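# Shelve the blue desk carton among the other cartons

## Task

Move the blue carton from the desk onto the wall shelf. If room is needed, other cartons may be slid along that shelf or moved onto the top of the low shelf. When finished, every carton must sit either on the wall shelf or on top of the low shelf, none may be stacked on another, and all must be still. The gripper must be empty and the robot must not touch anything movable. The robot must stay upright and level; falling or ending tilted is a failure.

## Robot and tools

Robot: a Hello Robot Stretch 4 with one arm. It has an omni-wheel base, a lift that rides up a mast, an arm that telescopes straight forward, a wrist with yaw, pitch and roll joints, and a two-finger gripper. It stands about 1.6 m tall, and the base edge is never more than 0.23 m from the base origin. Loose objects may occasionally get a brief outside push.

Frames: the base frame sits on the floor below the base centre, with x ahead, y to the left and z up. hand_pose is reported in this frame as a point between the open fingertips, and its printed value may be slightly off. With all wrist joints at 0 the hand axes line up with the base axes. The odometry frame is wherever the base frame was when the scene began. base_odometry comes from wheel turns only, so wheel slip is counted as movement; heading runs -3.142 to 3.142, left positive.

execute_actions: argument "actions" is a list holding one action or nothing (empty just reports state and pictures). "cameras" picks which images come back: head_camera, head_left_camera, head_right_camera, wrist_camera, or all; omitted, null or ["all"] gives every camera, [] gives none. An action contains "base", "joints", or both, plus optional "pace" and "contact_limits"; alternatively it contains only {"end_of_arm": "enable_torque"}. All motions in one action start at once.
- "base": exactly one key, each a relative move from where the base last reported itself, never a pose. translate_m: metres straight ahead (negative backs up), -2 to 2. strafe_m: metres sideways, left positive, -2 to 2. rotate_rad: radians turned in place, counter-clockwise from above positive, -3.2 to 3.2.
- "joints": a single object keyed by joint name, each value an absolute target. lift_m 0 to 1.2 m. arm_m 0 to 0.55 m of extension. wrist_yaw_rad -1.134 to 4.276 (0 points ahead, positive swings left, 3.14 tucked back; past 3.4 the arm may obstruct). wrist_pitch_rad -1.117 to 4.259 (0 level, 1.57 pointing down). wrist_roll_rad -1.117 to 4.259 (0 keeps both fingers level; positive turns clockwise viewed from behind). gripper_m -0.038 to 0.141 m fingertip gap (negative squeezes the tips together). Targets outside a joint range are clipped and the result notes it; unknown keys or other bad values reject the whole call.
- "pace": "slow", "default", "fast" or "max". Base speed rises roughly 0.1/0.3/0.4/0.6 m/s and turning 1/2/3/4 rad/s; with the lift above 0.2 m these caps shrink, to 0.3 m/s and 1 rad/s at full height.
- "contact_limits": {"arm_m": value} from 0 (gentlest) to 0.75 (firmest), default 0.5; it governs how hard the arm may push before halting.
A joint or the base not named in an action can keep driving toward an older target without the status showing it. A handy first move unfolds the wrist: lift_m 0.4 with wrist_yaw_rad 0.

wait: "seconds" from 0 to 10; commands nothing new and returns the same report as an empty action.

zoom_image: "camera" plus "region" [x0, y0, x1, y1] in pixels of that camera's most recent full image, top-left origin, at most 504 by 504. Image sizes: head_camera 420x560, head fisheyes 420x672, wrist_camera 616x392.

finished_scene: "scene" number of the current scene; it ends the scene for good and reports success. Only call it once the goal holds stably. Answering without any tool call ends everything.

Result lines: base_status and joint_status tell how each motion finished. "done" (for the base: wheels turned the full amount, slip included). "off_target": stopped short and may still push. "contact_stop_at_<key>": hit something; that part holds where it is, but lift, arm or wheels go slack (a slack lift may sag under load; slack wheels may roll). "limit_stop_at_<name>": a built-in limit intervened; "limit_stop_at_tilt" means leaning beyond 6 degrees, leaving lift, arm and wheels slack; "limit_stop_at_own_body" means the joint was about to hit the robot (likely with pitch below -0.2 combined with roll below -0.4 or above 4). "torque_fault": a wrist or gripper motor overloaded and went limp; send enable_torque to revive it. on_its_own lists things not commanded this call; its "held at" values are targets, not positions. If one call reports a stop, later calls in that same reply are skipped.

Sensors: lidar_m lists 12 distances in metres, one per 30-degree sector, first straight ahead then counter-clockwise (4th left, 7th rear, 10th right); "-" means nothing seen or closer than 0.25 m. It spans about 0.15 m up to robot height, so tabletops register, but it misses clear objects, thin legs and much behind the robot. wrist_depth_mm is a 7x7 grid of median depths, 100 to 2000 mm, read from top left; includes the robot body. motor_effort gives percent of maximum, positive toward higher joint values, with the peak during the last action in brackets; readings carry fixed offsets and noise. A rest effort flagged as unusual suggests a load or contact; a held load moves wrist_pitch_rad effort away from 0. For wheel_0, wheel_1, wheel_2, positive means turning right. turned_by_wheels versus turned_by_imu differing by over about 0.1 rad signals a collision or slip, and heading then drifts by roughly their difference. base_tilt gives forward and right lean in degrees.

Gripping: command a gap smaller than the object; squeezing harder pulls it toward the wrist. Only a firm squeeze at gripper_m 0 or above shows clearly in the gripper effort; the gap reading proves nothing. If fingertips jam against a surface underneath, lift up.

Cameras: head_camera looks forward and down from the mast top (turn the base to aim it); head_left_camera and head_right_camera are steeper fisheyes that also show the base and arm; wrist_camera looks along the fingers, tips near the bottom. Calibration gives intrinsics K and T_world_to_cam from base frame to camera, with small per-camera errors; wrist poses depend on joint readings and can be notably less accurate.

Avoid: dropping or flinging cartons, stacking them, hard shoves or slams, pressing the gripper into things (torque faults), turning or driving with over 1 kg held at arm_m above 0.2, strong pushes with a high gripper, and ending in contact with anything movable.

Each tool is called by a JSON object that holds its "api" and its "payload".

## Session

{"api": "execute_actions", "payload": {"actions": []}}

Scene clock: 0.00 s.
base_odometry: x=+0.000 y=+0.000 heading=+0.000 (m, m, rad; odometry frame)
turned_by_wheels: +0.000 (rad since the last result)
turned_by_imu: +0.000 (rad since the last result)
base_tilt: forward=-0.4 right=-0.4 (deg)
lidar_m: 1.52 2.20 1.71 1.86 2.32 2.25 2.25 1.64 1.60 1.70 2.31 1.42
base_status: not commanded
joint_positions: lift_m=+0.271 arm_m=-0.002 wrist_yaw_rad=+3.226 wrist_pitch_rad=-0.010 wrist_roll_rad=-0.016 gripper_m=+0.057
joint_status: not commanded
motor_effort: lift_m=+21 arm_m=-1 wrist_yaw_rad=+2 wrist_pitch_rad=-7 wrist_roll_rad=+1 gripper_m=-4 wheel_0=+0 wheel_1=-1 wheel_2=+1 (%)
hand_pose: x=-0.1262 y=+0.0628 z=+0.4518 quat_wxyz=(-0.042, +0.006, -0.008, +0.999) (m; base frame)
wrist_depth_mm: - 133 133 - - - - / - - 133 - - - - / - 108 133 - - - 1921 / - 135 160 - - - - / 200 1808 - - - - - / 209 1499 195 1499 195 1499 1499 / 208 960 1025 108 1025 946 1025
pictures: head_camera, head_left_camera, head_right_camera, wrist_camera
Images, in order (width x height): head_camera 420x560, head_left_camera 420x672, head_right_camera 420x672, wrist_camera 616x392.

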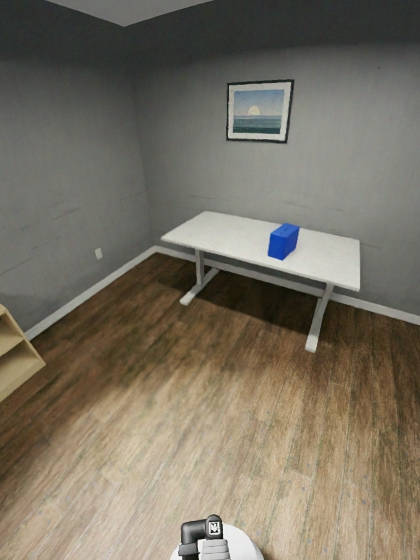

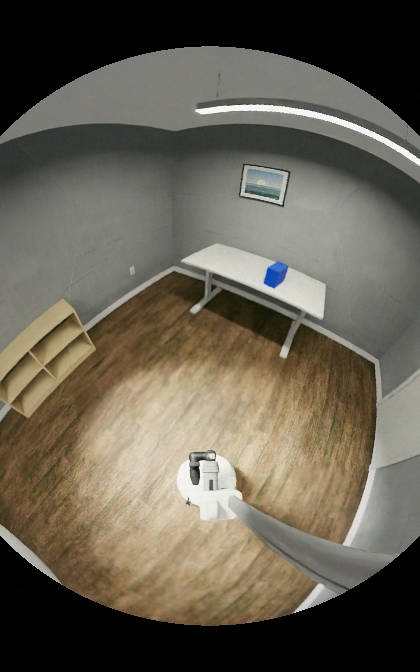

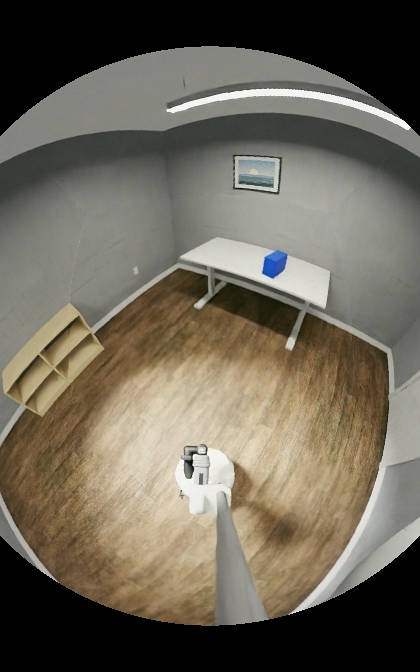

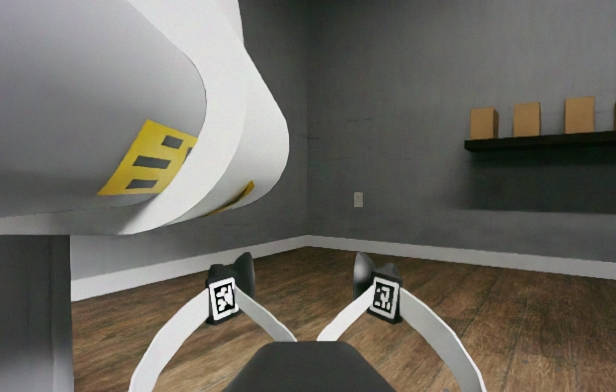

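{"api": "execute_actions", "payload": {"actions": [{"base":{"rotate_rad":3.0},"joints":{"lift_m":0.4,"wrist_yaw_rad":0},"pace":"fast"}], "cameras": ["head_camera","head_left_camera"]}}

Scene clock: 2.57 s.
base_odometry: x=+0.000 y=+0.000 heading=+3.000 (m, m, rad; odometry frame)
turned_by_wheels: +3.000 (rad since the last result)
turned_by_imu: +3.019 (rad since the last result)
base_tilt: forward=-0.5 right=-0.2 (deg)
lidar_m: 2.51 1.73 1.60 1.63 2.06 1.45 1.46 1.91 1.71 1.75 2.69 2.21
base_status: done
joint_positions: lift_m=+0.400 arm_m=-0.002 wrist_yaw_rad=+0.000 wrist_pitch_rad=-0.010 wrist_roll_rad=-0.016 gripper_m=+0.057
joint_status: all done
motor_effort: lift_m=+21(24) arm_m=-1(1) wrist_yaw_rad=-2(5) wrist_pitch_rad=-7(6) wrist_roll_rad=+0(2) gripper_m=+0(2) wheel_0=-4(12) wheel_1=-1(11) wheel_2=-1(11) (%)
hand_pose: x=+0.4571 y=-0.0873 z=+0.5811 quat_wxyz=(+1.000, -0.008, -0.005, +0.000) (m; base frame)
wrist_depth_mm: 1499 1983 - - - - 1863 / 1537 1983 - - - - 1863 / 1537 1983 - - - 1863 1708 / 1537 - - - - - 1863 / 1576 - - - - - 1921 / 1537 1808 196 1808 195 1808 1808 / 1255 1182 1255 108 1281 1182 1255
pictures: head_camera, head_left_camera
Images, in order (width x height): head_camera 420x560, head_left_camera 420x672.

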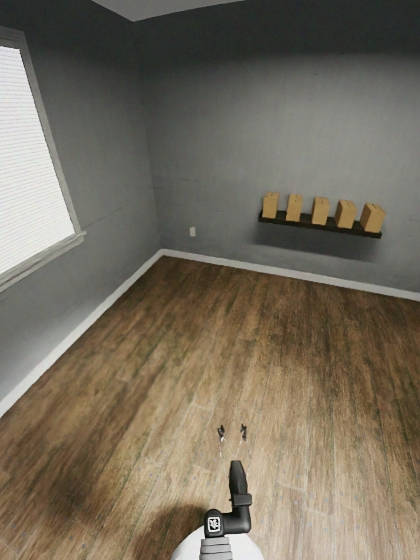

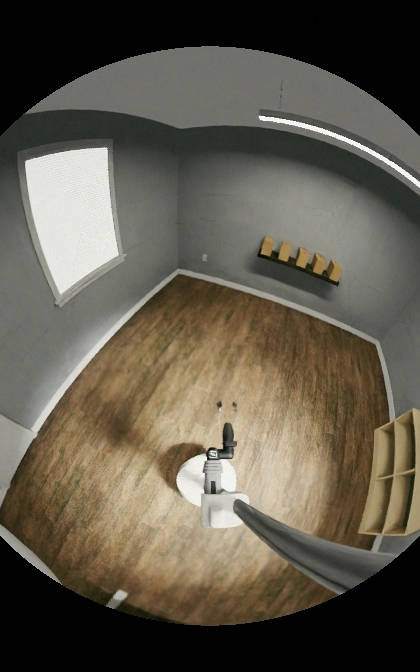

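{"api": "execute_actions", "payload": {"actions": [{"base":{"rotate_rad":-0.45},"pace":"fast"}], "cameras": []}}

{"api": "execute_actions", "payload": {"actions": [{"base":{"translate_m":1.3},"joints":{"lift_m":0.6},"pace":"fast"}]}}

Scene clock: 4.27 s.
base_odometry: x=+0.000 y=+0.000 heading=+2.550 (m, m, rad; odometry frame)
turned_by_wheels: -0.449 (rad since the last result)
turned_by_imu: -0.452 (rad since the last result)
base_tilt: forward=-0.4 right=-0.7 (deg)
lidar_m: 2.22 2.41 1.68 1.61 1.65 2.20 1.43 1.47 2.23 1.69 1.78 2.34
base_status: done
joint_positions: lift_m=+0.400 arm_m=-0.002 wrist_yaw_rad=+0.000 wrist_pitch_rad=-0.010 wrist_roll_rad=-0.016 gripper_m=+0.057
joint_status: not commanded
motor_effort: lift_m=+21(22) arm_m=-1(1) wrist_yaw_rad=+0(2) wrist_pitch_rad=-8(5) wrist_roll_rad=-2(2) gripper_m=-2(2) wheel_0=+4(11) wheel_1=+2(9) wheel_2=+2(8) (%)
hand_pose: x=+0.4571 y=-0.0874 z=+0.5811 quat_wxyz=(+1.000, -0.008, -0.005, +0.000) (m; base frame)
wrist_depth_mm: - - - - - - - / - - - - - - - / - - - - - - - / - - - - - - - / - - - - - - - / 1808 1808 196 1863 195 1808 1808 / 1255 1182 1255 108 1255 1182 1255
pictures: none
No camera images: the call's "cameras" was empty. Leave "cameras" out to get every camera's image.

Scene clock: 8.80 s.
base_odometry: x=-1.080 y=+0.724 heading=+2.551 (m, m, rad; odometry frame)
turned_by_wheels: +0.000 (rad since the last result)
turned_by_imu: +0.002 (rad since the last result)
base_tilt: forward=-0.5 right=-0.4 (deg)
lidar_m: 0.92 0.97 1.63 1.66 1.69 2.32 3.61 2.89 1.77 1.72 1.78 0.97
base_status: done
joint_positions: lift_m=+0.600 arm_m=-0.002 wrist_yaw_rad=+0.000 wrist_pitch_rad=-0.010 wrist_roll_rad=-0.016 gripper_m=+0.057
joint_status: all done
motor_effort: lift_m=+22(23) arm_m=-1(1) wrist_yaw_rad=+1(0) wrist_pitch_rad=-7(8) wrist_roll_rad=+1(0) gripper_m=+2(4) wheel_0=+3(13) wheel_1=+1(6) wheel_2=+1(12) (%)
hand_pose: x=+0.4571 y=-0.0874 z=+0.7811 quat_wxyz=(+1.000, -0.008, -0.005, +0.000) (m; base frame)
wrist_depth_mm: 917 931 946 946 991 1008 1008 / 917 931 960 960 976 991 1025 / 917 831 878 732 809 820 1042 / 691 699 715 723 741 759 1042 / 917 931 960 976 991 1008 1042 / 931 946 196 991 196 1042 1042 / 931 946 976 108 1008 1025 1060
pictures: head_camera, head_left_camera, head_right_camera, wrist_camera
camera_calibration (this result's frames):
wrist_camera: T_world_to_cam=[[-0.012453, -0.999844, 0.0125485, -0.0925536], [0.0100138, -0.0126736, -0.99987, 0.834034], [0.999872, -0.0123257, 0.0101701, -0.241287], [0, 0, 0, 1]] pos_world=[0.231752, -0.0849429, 0.837541]
Images, in order (width x height): head_camera 420x560, head_left_camera 420x672, head_right_camera 420x672, wrist_camera 616x392.

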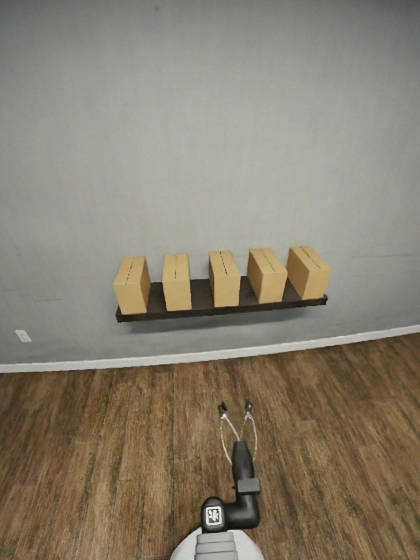

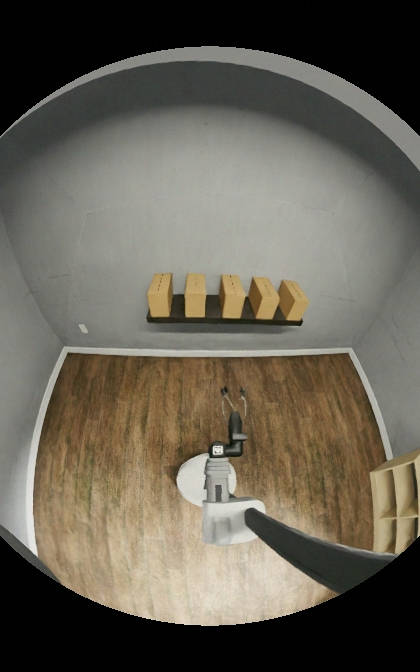

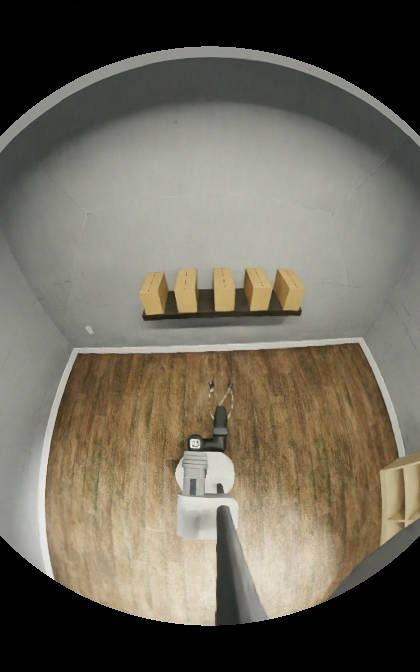

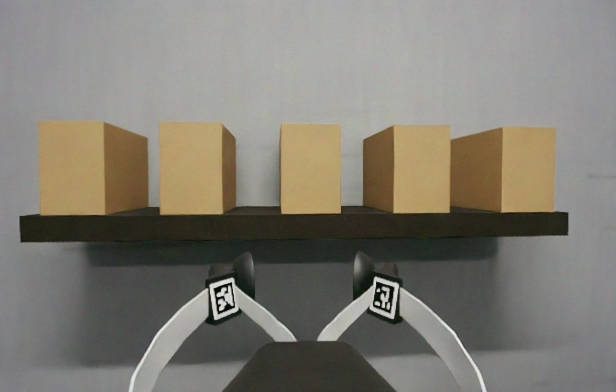

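{"api": "execute_actions", "payload": {"actions": [{"base":{"rotate_rad":0.085},"joints":{"lift_m":0.69,"gripper_m":0.0}}], "cameras": []}}

{"api": "execute_actions", "payload": {"actions": [{"base":{"translate_m":0.3}}], "cameras": ["head_camera","wrist_camera"]}}

Scene clock: 10.67 s.
base_odometry: x=-1.080 y=+0.724 heading=+2.635 (m, m, rad; odometry frame)
turned_by_wheels: +0.084 (rad since the last result)
turned_by_imu: +0.085 (rad since the last result)
base_tilt: forward=-0.4 right=-0.5 (deg)
lidar_m: 0.92 0.98 1.71 1.65 1.75 2.51 3.63 2.30 1.74 1.87 1.63 0.96
base_status: done
joint_positions: lift_m=+0.690 arm_m=-0.002 wrist_yaw_rad=+0.000 wrist_pitch_rad=-0.010 wrist_roll_rad=-0.016 gripper_m=+0.000
joint_status: all done
motor_effort: lift_m=+23(25) arm_m=-1(1) wrist_yaw_rad=+1(0) wrist_pitch_rad=-8(8) wrist_roll_rad=+2(1) gripper_m=-4(2) wheel_0=-6(9) wheel_1=-4(7) wheel_2=-3(8) (%)
hand_pose: x=+0.4571 y=-0.0874 z=+0.8710 quat_wxyz=(+1.000, -0.008, -0.005, +0.000) (m; base frame)
wrist_depth_mm: 946 960 946 946 946 946 946 / 946 946 946 960 946 960 960 / 960 976 960 960 960 960 946 / 960 707 715 854 809 715 715 / 976 707 723 715 715 715 723 / 976 976 960 196 976 976 960 / 976 976 976 108 976 960 976
pictures: none
No camera images: the call's "cameras" was empty. Leave "cameras" out to get every camera's image.

Scene clock: 13.13 s.
base_odometry: x=-1.342 y=+0.870 heading=+2.635 (m, m, rad; odometry frame)
turned_by_wheels: +0.001 (rad since the last result)
turned_by_imu: +0.001 (rad since the last result)
base_tilt: forward=-0.6 right=-0.5 (deg)
lidar_m: 0.62 0.68 1.31 1.65 1.74 2.50 3.95 2.34 1.85 2.06 0.86 0.65
base_status: done
joint_positions: lift_m=+0.690 arm_m=-0.002 wrist_yaw_rad=+0.000 wrist_pitch_rad=-0.010 wrist_roll_rad=-0.016 gripper_m=+0.000
joint_status: not commanded
motor_effort: lift_m=+23(22) arm_m=-1(1) wrist_yaw_rad=-1(0) wrist_pitch_rad=-7(7) wrist_roll_rad=+0(2) gripper_m=-6(3) wheel_0=+6(12) wheel_1=+4(8) wheel_2=-2(11) (%)
hand_pose: x=+0.4571 y=-0.0874 z=+0.8711 quat_wxyz=(+1.000, -0.008, -0.005, +0.000) (m; base frame)
wrist_depth_mm: 661 654 654 661 654 661 654 / 661 661 661 661 654 661 661 / 668 668 668 668 668 661 661 / 415 508 418 668 415 508 415 / 421 500 418 668 418 544 418 / 421 421 418 196 415 439 415 / 676 418 418 108 415 418 683
pictures: head_camera, wrist_camera
camera_calibration (this result's frames):
wrist_camera: T_world_to_cam=[[-0.0124136, -0.999844, 0.0125485, -0.0936891], [0.0100142, -0.0126732, -0.99987, 0.923988], [0.999873, -0.0122863, 0.01017, -0.242202], [0, 0, 0, 1]] pos_world=[0.231756, -0.0849404, 0.927507]
Images, in order (width x height): head_camera 420x560, wrist_camera 616x392.

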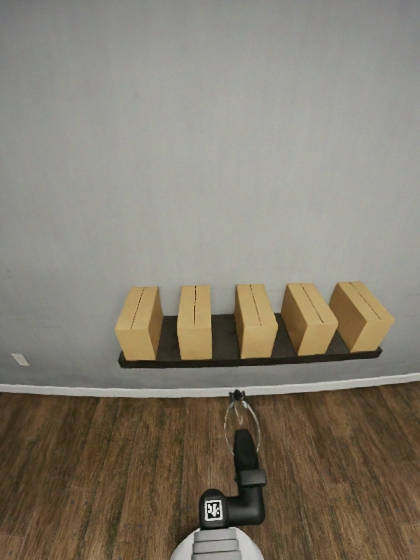

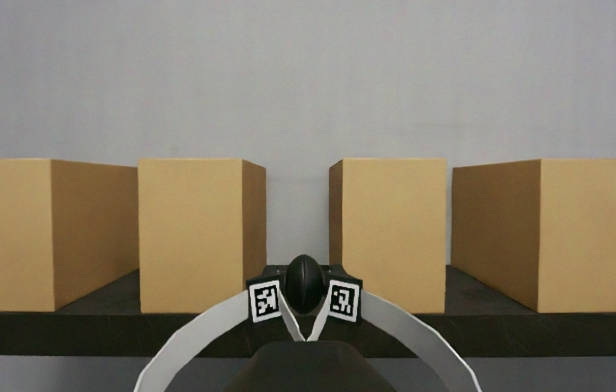

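{"api": "execute_actions", "payload": {"actions": [{"base":{"strafe_m":-0.095},"joints":{"gripper_m":0.141,"lift_m":0.70}}], "cameras": ["wrist_camera"]}}

Scene clock: 15.93 s.
base_odometry: x=-1.296 y=+0.953 heading=+2.635 (m, m, rad; odometry frame)
turned_by_wheels: +0.000 (rad since the last result)
turned_by_imu: +0.001 (rad since the last result)
base_tilt: forward=-0.6 right=-0.4 (deg)
lidar_m: 0.62 0.65 1.34 1.73 1.82 2.65 3.96 2.20 1.74 1.98 0.85 0.65
base_status: done
joint_positions: lift_m=+0.700 arm_m=-0.002 wrist_yaw_rad=+0.000 wrist_pitch_rad=-0.010 wrist_roll_rad=-0.016 gripper_m=+0.141
joint_status: all done
motor_effort: lift_m=+22(22) arm_m=-1(1) wrist_yaw_rad=+1(1) wrist_pitch_rad=-8(7) wrist_roll_rad=+0(3) gripper_m=-1(6) wheel_0=+4(11) wheel_1=-1(8) wheel_2=+0(2) (%)
hand_pose: x=+0.4571 y=-0.0874 z=+0.8810 quat_wxyz=(+1.000, -0.008, -0.005, +0.000) (m; base frame)
wrist_depth_mm: 654 654 654 661 654 654 654 / 661 654 661 654 661 654 661 / 661 661 661 661 661 661 661 / 466 413 668 413 609 410 459 / 488 415 640 415 609 415 459 / 427 413 413 415 413 413 415 / 415 413 415 108 413 413 413
pictures: wrist_camera
camera_calibration (this result's frames):
wrist_camera: T_world_to_cam=[[-0.0124251, -0.999844, 0.0125484, -0.0938124], [0.0100142, -0.0126732, -0.99987, 0.933973], [0.999873, -0.0122978, 0.0101701, -0.242304], [0, 0, 0, 1]] pos_world=[0.231755, -0.0849412, 0.937493]
Images, in order (width x height): wrist_camera 616x392.

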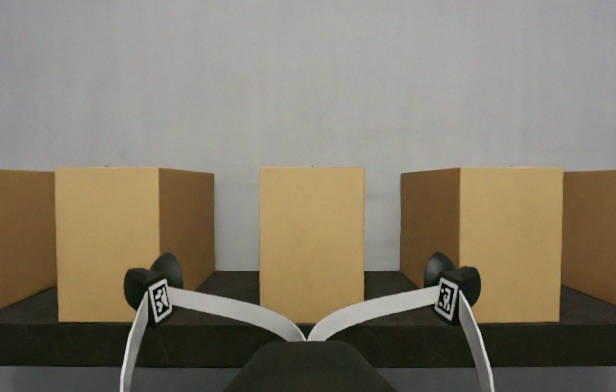

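{"api": "execute_actions", "payload": {"actions": [{"base":{"strafe_m":-0.006},"joints":{"arm_m":0.17}}], "cameras": ["wrist_camera","head_camera"]}}

Scene clock: 17.87 s.
base_odometry: x=-1.293 y=+0.958 heading=+2.636 (m, m, rad; odometry frame)
turned_by_wheels: +0.000 (rad since the last result)
turned_by_imu: +0.001 (rad since the last result)
base_tilt: forward=-0.4 right=-0.4 (deg)
lidar_m: 0.62 0.66 1.31 1.75 1.85 2.63 3.99 2.21 1.75 1.95 0.89 0.63
base_status: done
joint_positions: lift_m=+0.700 arm_m=+0.169 wrist_yaw_rad=+0.000 wrist_pitch_rad=-0.010 wrist_roll_rad=-0.016 gripper_m=+0.141
joint_status: all done
motor_effort: lift_m=+23(23) arm_m=+6(7) wrist_yaw_rad=+0(1) wrist_pitch_rad=-7(9) wrist_roll_rad=+2(0) gripper_m=+0(1) wheel_0=+2(9) wheel_1=+0(10) wheel_2=+0(3) (%)
hand_pose: x=+0.6284 y=-0.0874 z=+0.8811 quat_wxyz=(+1.000, -0.008, -0.005, +0.000) (m; base frame)
wrist_depth_mm: 488 488 488 484 488 484 488 / 484 492 488 492 488 488 488 / 492 492 488 492 496 492 492 / 242 349 496 242 242 353 255 / 244 324 488 242 243 329 255 / 244 286 244 244 244 309 255 / 247 301 303 108 286 300 255
pictures: head_camera, wrist_camera
camera_calibration (this result's frames):
wrist_camera: T_world_to_cam=[[-0.0123594, -0.999845, 0.0125477, -0.0917065], [0.0100777, -0.0126726, -0.999869, 0.932236], [0.999873, -0.0122313, 0.0102328, -0.41358], [0, 0, 0, 1]] pos_world=[0.402999, -0.084937, 0.937497]
Images, in order (width x height): head_camera 420x560, wrist_camera 616x392.

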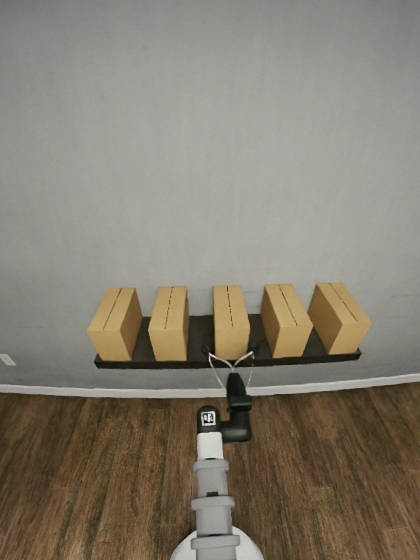

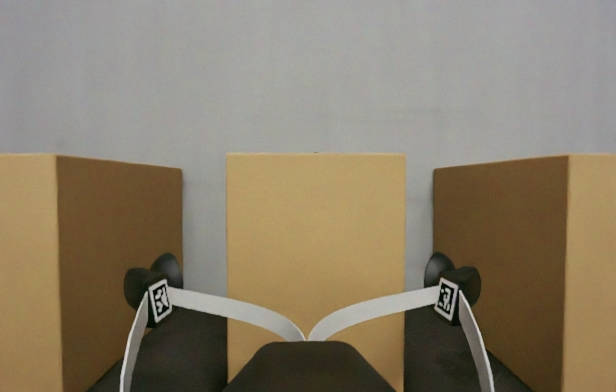

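{"api": "execute_actions", "payload": {"actions": [{"joints":{"arm_m":0.25},"contact_limits":{"arm_m":0.2}}], "cameras": ["wrist_camera"]}}

{"api": "execute_actions", "payload": {"actions": [{"joints":{"gripper_m":0.04}}], "cameras": []}}

{"api": "execute_actions", "payload": {"actions": [{"joints":{"lift_m":0.72}}], "cameras": ["wrist_camera","head_camera"]}}

Scene clock: 19.33 s.
base_odometry: x=-1.293 y=+0.958 heading=+2.635 (m, m, rad; odometry frame)
turned_by_wheels: +0.000 (rad since the last result)
turned_by_imu: +0.000 (rad since the last result)
base_tilt: forward=-0.4 right=-0.4 (deg)
lidar_m: 0.62 0.66 1.36 1.73 1.82 2.64 3.98 2.24 1.73 1.96 0.88 0.64
base_status: not commanded
joint_positions: lift_m=+0.700 arm_m=+0.248 wrist_yaw_rad=-0.009 wrist_pitch_rad=-0.011 wrist_roll_rad=-0.016 gripper_m=+0.141
joint_status: all done
on_its_own: wrist_yaw_rad is at rest, and its effort (+27) is outside its rest range (-13 to +13)
motor_effort: lift_m=+23(23) arm_m=+13(13) wrist_yaw_rad=+27(29) wrist_pitch_rad=-6(7) wrist_roll_rad=+1(0) gripper_m=-1(1) wheel_0=+2(2) wheel_1=+0(0) wheel_2=-4(5) (%)
contact_limits: arm_m 0.2
hand_pose: x=+0.7063 y=-0.0901 z=+0.8811 quat_wxyz=(+1.000, -0.008, -0.005, -0.005) (m; base frame)
wrist_depth_mm: 407 410 410 410 413 413 413 / 410 410 413 413 413 415 415 / 413 413 169 169 169 418 418 / 232 353 169 169 170 345 253 / 232 329 170 170 170 324 252 / 231 209 171 171 171 287 252 / 230 300 173 108 173 300 252
pictures: wrist_camera
camera_calibration (this result's frames):
wrist_camera: T_world_to_cam=[[-0.0216361, -0.999687, 0.0125462, -0.0868477], [0.0100977, -0.012767, -0.999868, 0.931433], [0.999715, -0.0215066, 0.0103708, -0.492405], [0, 0, 0, 1]] pos_world=[0.48098, -0.0855188, 0.937506]
Images, in order (width x height): wrist_camera 616x392.

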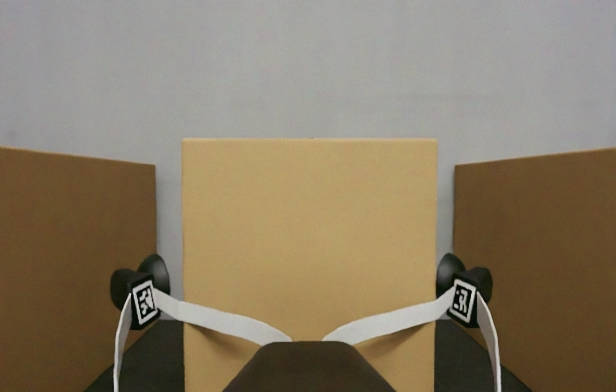

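Scene clock: 21.33 s.
base_odometry: x=-1.293 y=+0.958 heading=+2.635 (m, m, rad; odometry frame)
turned_by_wheels: +0.000 (rad since the last result)
turned_by_imu: +0.001 (rad since the last result)
base_tilt: forward=-0.5 right=-0.4 (deg)
lidar_m: 0.61 0.68 1.30 1.74 1.84 2.65 3.95 2.22 1.73 1.95 0.88 0.63
base_status: not commanded
joint_positions: lift_m=+0.700 arm_m=+0.249 wrist_yaw_rad=+0.000 wrist_pitch_rad=-0.010 wrist_roll_rad=-0.016 gripper_m=+0.041
joint_status: all done
motor_effort: lift_m=+22(23) arm_m=+6(13) wrist_yaw_rad=-1(27) wrist_pitch_rad=-8(8) wrist_roll_rad=+3(0) gripper_m=-25(22) wheel_0=+2(2) wheel_1=+0(0) wheel_2=-3(5) (%)
hand_pose: x=+0.7084 y=-0.0874 z=+0.8810 quat_wxyz=(+1.000, -0.008, -0.005, +0.000) (m; base frame)
wrist_depth_mm: 410 407 410 404 407 410 407 / 413 410 413 410 413 410 410 / 413 413 155 154 153 413 410 / 228 320 155 154 153 355 257 / 227 319 156 155 153 355 258 / 216 170 157 156 154 176 250 / 206 300 157 108 155 300 238
pictures: none
No camera images: the call's "cameras" was empty. Leave "cameras" out to get every camera's image.

Scene clock: 22.13 s.
base_odometry: x=-1.293 y=+0.958 heading=+2.635 (m, m, rad; odometry frame)
turned_by_wheels: +0.000 (rad since the last result)
turned_by_imu: +0.000 (rad since the last result)
base_tilt: forward=-0.3 right=-0.4 (deg)
lidar_m: 0.62 0.64 1.31 1.75 1.84 2.64 3.97 2.20 1.73 1.95 0.88 0.65
base_status: not commanded
joint_positions: lift_m=+0.720 arm_m=+0.249 wrist_yaw_rad=+0.000 wrist_pitch_rad=-0.009 wrist_roll_rad=-0.016 gripper_m=+0.041
joint_status: all done
motor_effort: lift_m=+23(24) arm_m=+6(6) wrist_yaw_rad=-2(0) wrist_pitch_rad=-11(12) wrist_roll_rad=+1(1) gripper_m=-23(21) wheel_0=+2(2) wheel_1=+0(0) wheel_2=-4(4) (%)
hand_pose: x=+0.7084 y=-0.0873 z=+0.9005 quat_wxyz=(+1.000, -0.008, -0.004, +0.000) (m; base frame)
wrist_depth_mm: 407 410 407 407 407 407 407 / 410 410 410 413 407 410 407 / 415 413 155 154 153 410 410 / 239 343 155 154 153 382 264 / 228 320 156 155 154 355 256 / 216 170 157 156 154 177 251 / 206 315 157 108 155 332 238
pictures: head_camera, wrist_camera
camera_calibration (this result's frames):
wrist_camera: T_world_to_cam=[[-0.0121897, -0.999847, 0.0125679, -0.0910571], [0.00848268, -0.0126718, -0.999884, 0.95205], [0.99989, -0.0120817, 0.00863584, -0.492359], [0, 0, 0, 1]] pos_world=[0.483118, -0.0849275, 0.957336]
Images, in order (width x height): head_camera 420x560, wrist_camera 616x392.

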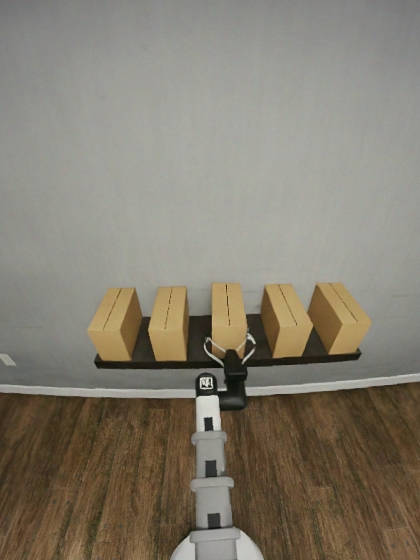

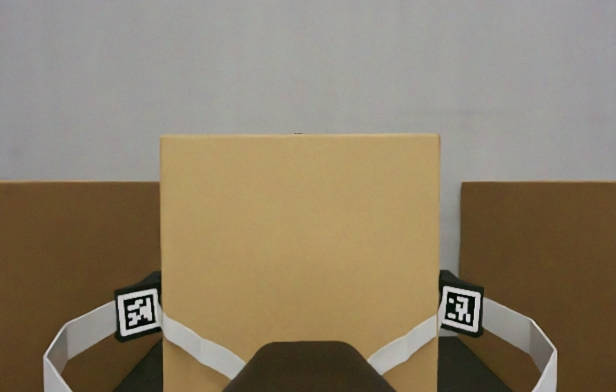

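{"api": "execute_actions", "payload": {"actions": [{"joints":{"lift_m":0.74,"arm_m":0.0}}], "cameras": ["head_camera"]}}

{"api": "execute_actions", "payload": {"actions": [{"base":{"rotate_rad":-1.65}}]}}

Scene clock: 24.27 s.
base_odometry: x=-1.293 y=+0.958 heading=+2.635 (m, m, rad; odometry frame)
turned_by_wheels: +0.000 (rad since the last result)
turned_by_imu: +0.001 (rad since the last result)
base_tilt: forward=-0.5 right=-0.3 (deg)
lidar_m: 0.37 0.67 1.34 1.74 1.82 2.63 3.95 2.21 1.73 1.96 0.89 0.38
base_status: not commanded
joint_positions: lift_m=+0.740 arm_m=+0.001 wrist_yaw_rad=+0.000 wrist_pitch_rad=-0.009 wrist_roll_rad=-0.016 gripper_m=+0.041
joint_status: all done
motor_effort: lift_m=+23(26) arm_m=-6(5) wrist_yaw_rad=+1(0) wrist_pitch_rad=-14(11) wrist_roll_rad=+0(1) gripper_m=-26(25) wheel_0=+2(2) wheel_1=+0(0) wheel_2=-4(4) (%)
hand_pose: x=+0.4604 y=-0.0875 z=+0.9204 quat_wxyz=(+1.000, -0.008, -0.004, +0.000) (m; base frame)
wrist_depth_mm: 654 654 654 647 647 647 647 / 654 661 654 647 654 654 654 / 661 654 155 154 153 661 654 / 549 544 156 154 153 544 569 / 477 413 156 155 154 410 508 / 473 170 156 156 154 177 496 / 413 410 157 108 155 413 410
pictures: head_camera
Images, in order (width x height): head_camera 420x560.

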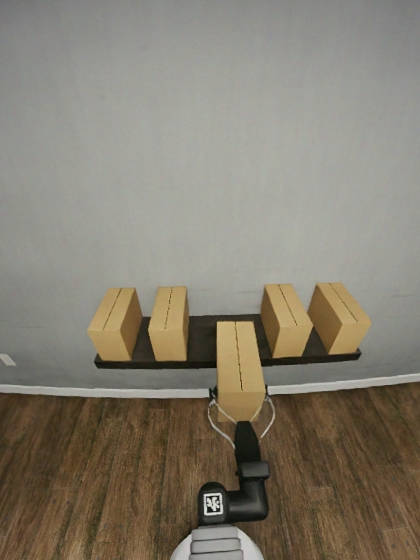

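Scene clock: 26.37 s.
base_odometry: x=-1.293 y=+0.958 heading=+0.986 (m, m, rad; odometry frame)
turned_by_wheels: -1.649 (rad since the last result)
turned_by_imu: -1.659 (rad since the last result)
base_tilt: forward=-0.4 right=-0.4 (deg)
lidar_m: 0.38 1.31 0.65 0.62 0.64 1.24 1.75 1.75 2.43 3.04 2.34 0.37
base_status: done
joint_positions: lift_m=+0.740 arm_m=+0.001 wrist_yaw_rad=+0.000 wrist_pitch_rad=-0.009 wrist_roll_rad=-0.016 gripper_m=+0.041
joint_status: not commanded
motor_effort: lift_m=+22(23) arm_m=-6(6) wrist_yaw_rad=+1(1) wrist_pitch_rad=-12(13) wrist_roll_rad=+1(0) gripper_m=-23(25) wheel_0=+5(6) wheel_1=+3(7) wheel_2=+4(8) (%)
hand_pose: x=+0.4604 y=-0.0875 z=+0.9205 quat_wxyz=(+1.000, -0.008, -0.004, +0.000) (m; base frame)
wrist_depth_mm: 1464 1618 1661 1756 1708 1808 1808 / 1499 1661 1708 1708 1756 1808 1808 / 1499 1661 155 154 153 1808 1808 / 1499 1708 155 154 153 1808 1863 / 1537 1708 156 155 154 1808 1863 / 1430 170 157 156 154 177 1618 / 1366 1708 157 108 155 1661 1499
pictures: head_camera, head_left_camera, head_right_camera, wrist_camera
camera_calibration (this result's frames):
wrist_camera: T_world_to_cam=[[-0.0126252, -0.999841, 0.0125772, -0.0942654], [0.00812949, -0.0126804, -0.999887, 0.974292], [0.999887, -0.0125215, 0.00828829, -0.244293], [0, 0, 0, 1]] pos_world=[0.235155, -0.084955, 0.977391]
Images, in order (width x height): head_camera 420x560, head_left_camera 420x672, head_right_camera 420x672, wrist_camera 616x392.

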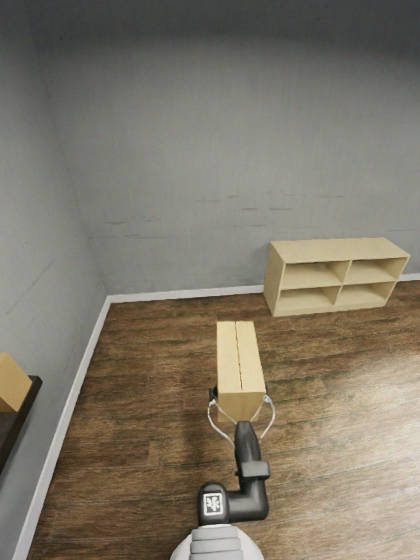

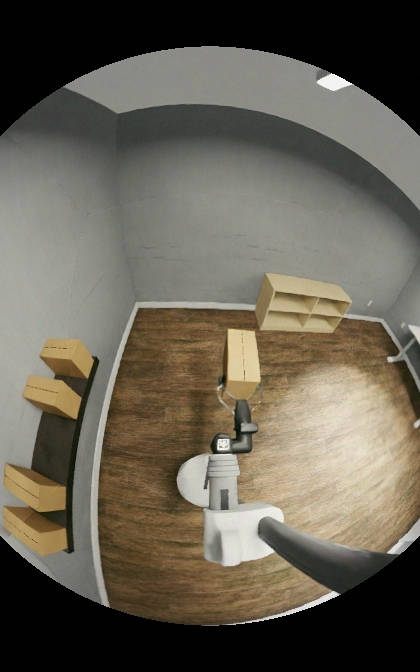

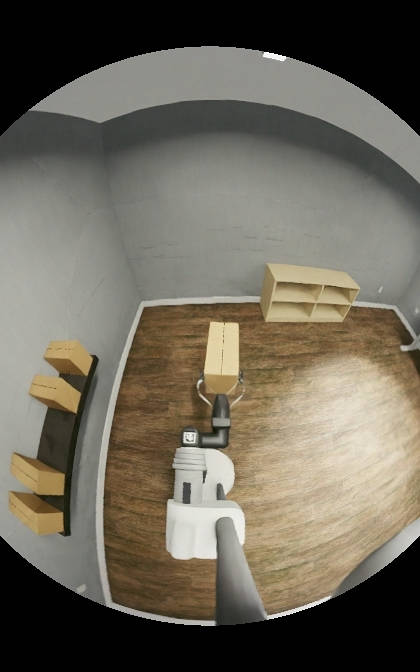

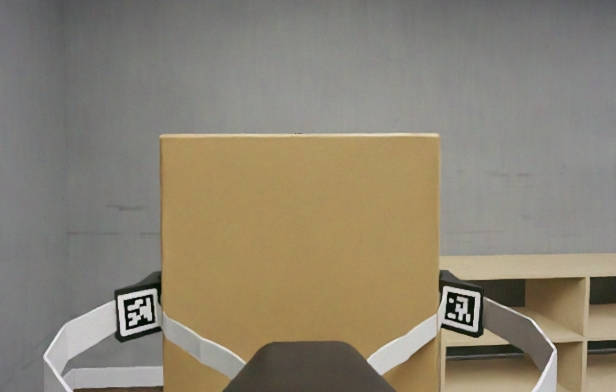

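{"api": "execute_actions", "payload": {"actions": [{"base":{"rotate_rad":0.08}}], "cameras": []}}

{"api": "execute_actions", "payload": {"actions": [{"base":{"strafe_m":-0.7},"pace":"fast"}], "cameras": []}}

{"api": "execute_actions", "payload": {"actions": [{"base":{"translate_m":0.9},"joints":{"lift_m":0.56},"pace":"fast"}]}}

Scene clock: 27.43 s.
base_odometry: x=-1.293 y=+0.958 heading=+1.065 (m, m, rad; odometry frame)
turned_by_wheels: +0.079 (rad since the last result)
turned_by_imu: +0.080 (rad since the last result)
base_tilt: forward=-0.4 right=-0.6 (deg)
lidar_m: 0.38 0.88 0.65 0.60 0.67 1.34 1.77 1.83 2.61 3.01 2.17 0.38
base_status: done
joint_positions: lift_m=+0.740 arm_m=+0.001 wrist_yaw_rad=+0.000 wrist_pitch_rad=-0.009 wrist_roll_rad=-0.016 gripper_m=+0.041
joint_status: not commanded
motor_effort: lift_m=+22(23) arm_m=-6(6) wrist_yaw_rad=+0(3) wrist_pitch_rad=-13(13) wrist_roll_rad=+2(0) gripper_m=-25(21) wheel_0=-5(8) wheel_1=-2(5) wheel_2=-2(6) (%)
hand_pose: x=+0.4604 y=-0.0874 z=+0.9205 quat_wxyz=(+1.000, -0.008, -0.004, +0.000) (m; base frame)
wrist_depth_mm: 1308 1708 1708 1708 1661 1661 1708 / 1308 1708 1661 1708 1661 1661 1708 / 1336 1756 155 154 153 1756 1708 / 1336 1756 155 154 153 1756 1708 / 1308 1756 156 155 154 1756 1756 / 1255 170 157 156 155 176 1618 / 1182 1708 157 108 155 1576 1537
pictures: none
No camera images: the call's "cameras" was empty. Leave "cameras" out to get every camera's image.

Scene clock: 30.40 s.
base_odometry: x=-0.680 y=+0.619 heading=+1.066 (m, m, rad; odometry frame)
turned_by_wheels: +0.000 (rad since the last result)
turned_by_imu: +0.001 (rad since the last result)
base_tilt: forward=-0.4 right=-0.4 (deg)
lidar_m: 0.38 2.05 1.37 1.33 1.41 1.84 1.80 1.88 2.69 2.32 2.48 0.39
base_status: done
joint_positions: lift_m=+0.740 arm_m=+0.001 wrist_yaw_rad=+0.000 wrist_pitch_rad=-0.009 wrist_roll_rad=-0.016 gripper_m=+0.041
joint_status: not commanded
motor_effort: lift_m=+22(22) arm_m=-6(6) wrist_yaw_rad=+0(1) wrist_pitch_rad=-13(12) wrist_roll_rad=+1(1) gripper_m=-25(26) wheel_0=+2(17) wheel_1=+0(12) wheel_2=+0(1) (%)
hand_pose: x=+0.4604 y=-0.0874 z=+0.9205 quat_wxyz=(+1.000, -0.008, -0.004, +0.000) (m; base frame)
wrist_depth_mm: 1661 1661 1708 1661 1661 1661 1661 / 1661 1661 1708 1708 1661 1708 1661 / 1708 1708 155 154 153 1661 1661 / 1661 1708 155 154 153 1708 1708 / 1708 1708 156 155 154 1708 1708 / 1756 170 157 156 155 176 1499 / 1756 1756 157 108 155 1464 1430
pictures: none
No camera images: the call's "cameras" was empty. Leave "cameras" out to get every camera's image.

Scene clock: 34.03 s.
base_odometry: x=-0.245 y=+1.407 heading=+1.066 (m, m, rad; odometry frame)
turned_by_wheels: +0.000 (rad since the last result)
turned_by_imu: +0.002 (rad since the last result)
base_tilt: forward=-0.6 right=-0.6 (deg)
lidar_m: 0.39 1.10 1.56 1.35 1.37 2.35 2.69 2.82 2.45 2.38 0.90 0.41
base_status: done
joint_positions: lift_m=+0.560 arm_m=+0.001 wrist_yaw_rad=+0.000 wrist_pitch_rad=-0.008 wrist_roll_rad=-0.016 gripper_m=+0.041
joint_status: all done
motor_effort: lift_m=+19(21) arm_m=-6(6) wrist_yaw_rad=+0(1) wrist_pitch_rad=-12(13) wrist_roll_rad=+2(1) gripper_m=-26(26) wheel_0=+4(12) wheel_1=+3(9) wheel_2=-1(11) (%)
hand_pose: x=+0.4604 y=-0.0874 z=+0.7407 quat_wxyz=(+1.000, -0.008, -0.004, +0.000) (m; base frame)
wrist_depth_mm: 809 809 809 809 809 798 809 / 820 809 809 809 809 809 809 / 809 820 155 154 153 809 820 / 831 831 155 154 153 820 820 / 831 831 156 155 154 820 820 / 831 170 157 156 154 177 530 / 842 831 157 108 155 831 778
pictures: head_camera, head_left_camera, head_right_camera, wrist_camera
camera_calibration (this result's frames):
wrist_camera: T_world_to_cam=[[-0.0123375, -0.999845, 0.0125775, -0.0920549], [0.00807987, -0.0126777, -0.999887, 0.79457], [0.999891, -0.0122345, 0.00823503, -0.242723], [0, 0, 0, 1]] pos_world=[0.235141, -0.0849369, 0.797637]
Images, in order (width x height): head_camera 420x560, head_left_camera 420x672, head_right_camera 420x672, wrist_camera 616x392.

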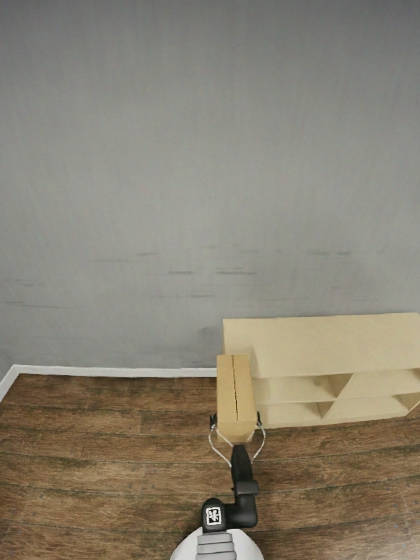

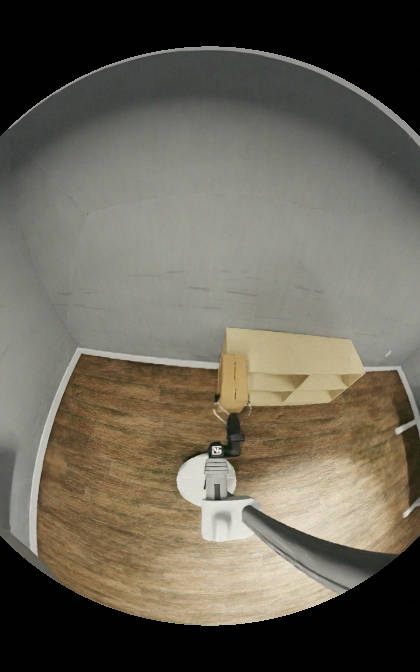

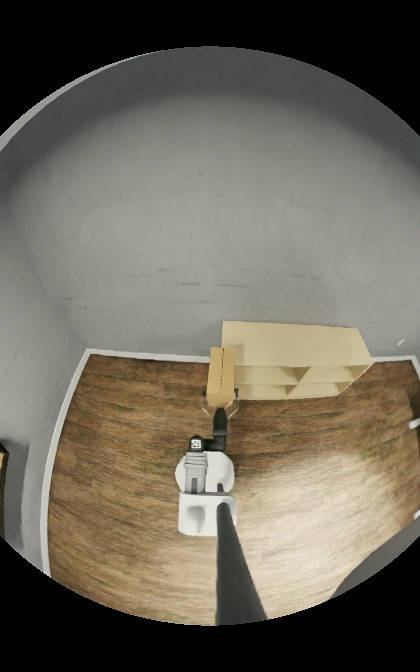

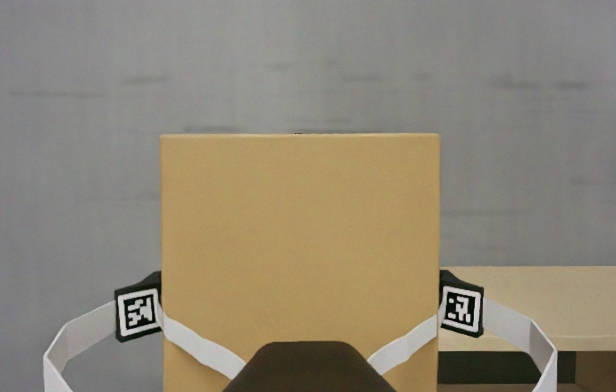

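{"api": "execute_actions", "payload": {"actions": [{"base":{"strafe_m":-0.25}}], "cameras": []}}

{"api": "execute_actions", "payload": {"actions": [{"joints":{"arm_m":0.39,"lift_m":0.53}}], "cameras": ["head_camera","wrist_camera"]}}

{"api": "execute_actions", "payload": {"actions": [{"joints":{"lift_m":0.49},"pace":"slow"}], "cameras": ["head_camera","wrist_camera"]}}

Scene clock: 36.47 s.
base_odometry: x=-0.026 y=+1.286 heading=+1.066 (m, m, rad; odometry frame)
turned_by_wheels: +0.000 (rad since the last result)
turned_by_imu: +0.001 (rad since the last result)
base_tilt: forward=-0.5 right=-0.4 (deg)
lidar_m: 0.39 1.10 1.55 1.61 1.64 2.70 2.72 2.86 2.20 2.13 0.89 0.38
base_status: done
joint_positions: lift_m=+0.560 arm_m=+0.001 wrist_yaw_rad=+0.000 wrist_pitch_rad=-0.008 wrist_roll_rad=-0.016 gripper_m=+0.041
joint_status: not commanded
motor_effort: lift_m=+19(19) arm_m=-6(5) wrist_yaw_rad=+0(0) wrist_pitch_rad=-12(14) wrist_roll_rad=+1(0) gripper_m=-22(25) wheel_0=+4(11) wheel_1=-1(10) wheel_2=+0(2) (%)
hand_pose: x=+0.4604 y=-0.0874 z=+0.7407 quat_wxyz=(+1.000, -0.008, -0.004, +0.000) (m; base frame)
wrist_depth_mm: 798 798 798 788 798 788 798 / 798 798 798 798 788 788 788 / 809 798 155 154 153 798 798 / 809 809 155 154 153 809 809 / 820 820 156 155 154 809 820 / 820 170 156 156 154 175 525 / 820 427 157 108 155 621 445
pictures: none
No camera images: the call's "cameras" was empty. Leave "cameras" out to get every camera's image.

Scene clock: 38.73 s.
base_odometry: x=-0.026 y=+1.286 heading=+1.066 (m, m, rad; odometry frame)
turned_by_wheels: +0.000 (rad since the last result)
turned_by_imu: +0.001 (rad since the last result)
base_tilt: forward=-0.4 right=-0.5 (deg)
lidar_m: 0.65 1.09 1.55 1.61 1.65 2.71 2.72 2.85 2.23 2.14 0.85 0.64
base_status: not commanded
joint_positions: lift_m=+0.530 arm_m=+0.389 wrist_yaw_rad=-0.001 wrist_pitch_rad=-0.018 wrist_roll_rad=-0.016 gripper_m=+0.041
joint_status: all done
motor_effort: lift_m=+17(20) arm_m=+7(8) wrist_yaw_rad=+4(5) wrist_pitch_rad=+15(15) wrist_roll_rad=+0(1) gripper_m=-23(24) wheel_0=+4(4) wheel_1=-1(1) wheel_2=+0(0) (%)
hand_pose: x=+0.8480 y=-0.0878 z=+0.7136 quat_wxyz=(+1.000, -0.008, -0.009, -0.001) (m; base frame)
wrist_depth_mm: 421 421 421 421 421 418 418 / 421 421 421 421 418 418 418 / 427 424 156 154 154 421 421 / 427 427 156 155 154 424 421 / 430 427 156 155 154 427 424 / 430 169 156 155 155 177 424 / 320 303 157 108 155 322 301
pictures: head_camera, wrist_camera
camera_calibration (this result's frames):
wrist_camera: T_world_to_cam=[[-0.0138066, -0.999833, 0.0119614, -0.0856374], [0.017527, -0.0122027, -0.999772, 0.756277], [0.999751, -0.0135938, 0.0176925, -0.636822], [0, 0, 0, 1]] pos_world=[0.622225, -0.0850514, 0.768396]
Images, in order (width x height): head_camera 420x560, wrist_camera 616x392.

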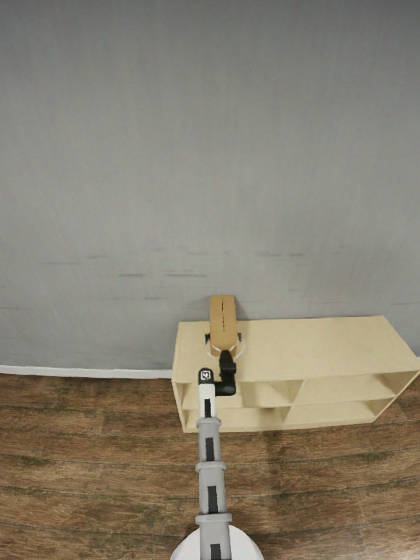

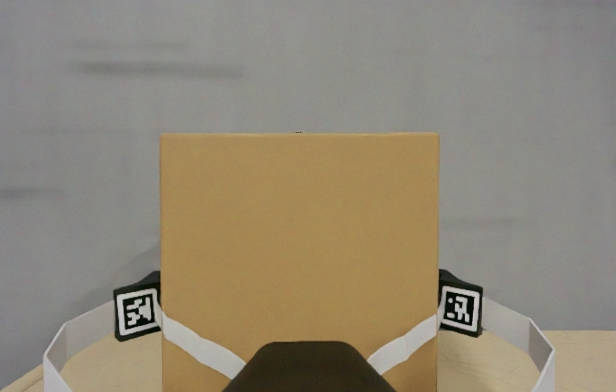

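Scene clock: 39.90 s.
torque_fault: wrist_pitch_rad switched itself off since the last result.
base_odometry: x=-0.026 y=+1.286 heading=+1.066 (m, m, rad; odometry frame)
turned_by_wheels: +0.000 (rad since the last result)
turned_by_imu: +0.000 (rad since the last result)
base_tilt: forward=-0.5 right=-0.4 (deg)
lidar_m: 0.63 1.08 1.56 1.60 1.63 2.73 2.72 2.84 2.21 2.12 0.88 0.66
base_status: not commanded
joint_positions: lift_m=+0.490 arm_m=+0.389 wrist_yaw_rad=+0.000 wrist_pitch_rad=-0.176 wrist_roll_rad=-0.016 gripper_m=+0.041
joint_status: all done
on_its_own: wrist_pitch_rad is off since a torque_fault, until you send "end_of_arm": "enable_torque" (its first target -0.013 is given up)
motor_effort: lift_m=+16(18) arm_m=+6(7) wrist_yaw_rad=+2(9) wrist_pitch_rad=-1(99) wrist_roll_rad=-1(1) gripper_m=-22(23) wheel_0=+3(4) wheel_1=-1(1) wheel_2=-1(0) (%)
hand_pose: x=+0.8439 y=-0.0875 z=+0.7192 quat_wxyz=(+0.996, -0.008, -0.088, -0.001) (m; base frame)
wrist_depth_mm: 469 469 469 466 466 466 466 / 462 459 459 455 455 455 455 / 452 449 166 165 164 445 445 / 442 436 163 162 162 436 436 / 433 430 160 160 159 427 427 / 421 170 158 158 156 178 418 / 413 345 155 108 153 373 340
pictures: head_camera, wrist_camera
camera_calibration (this result's frames):
wrist_camera: T_world_to_cam=[[-0.0147693, -0.999839, 0.0101507, -0.0834072], [0.175161, -0.012582, -0.984459, 0.617851], [0.984429, -0.0127617, 0.175319, -0.733134], [0, 0, 0, 1]] pos_world=[0.612263, -0.0849761, 0.737628]
Images, in order (width x height): head_camera 420x560, wrist_camera 616x392.

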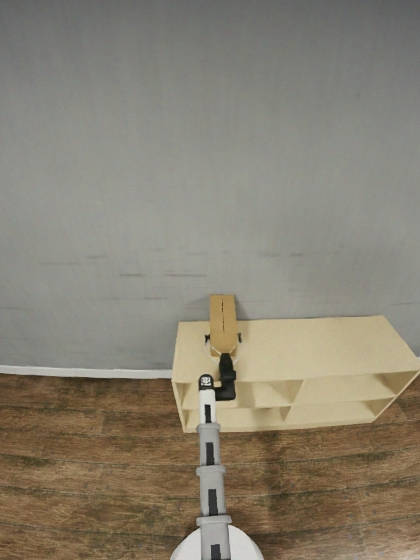

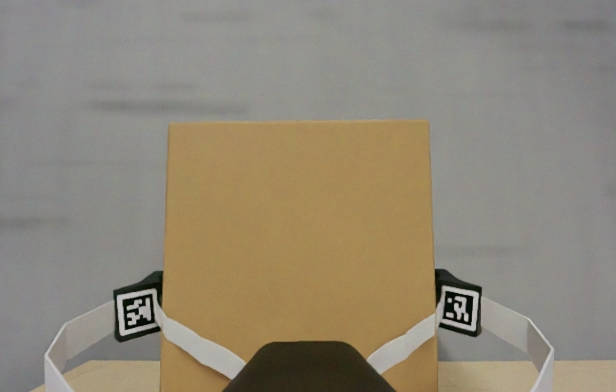

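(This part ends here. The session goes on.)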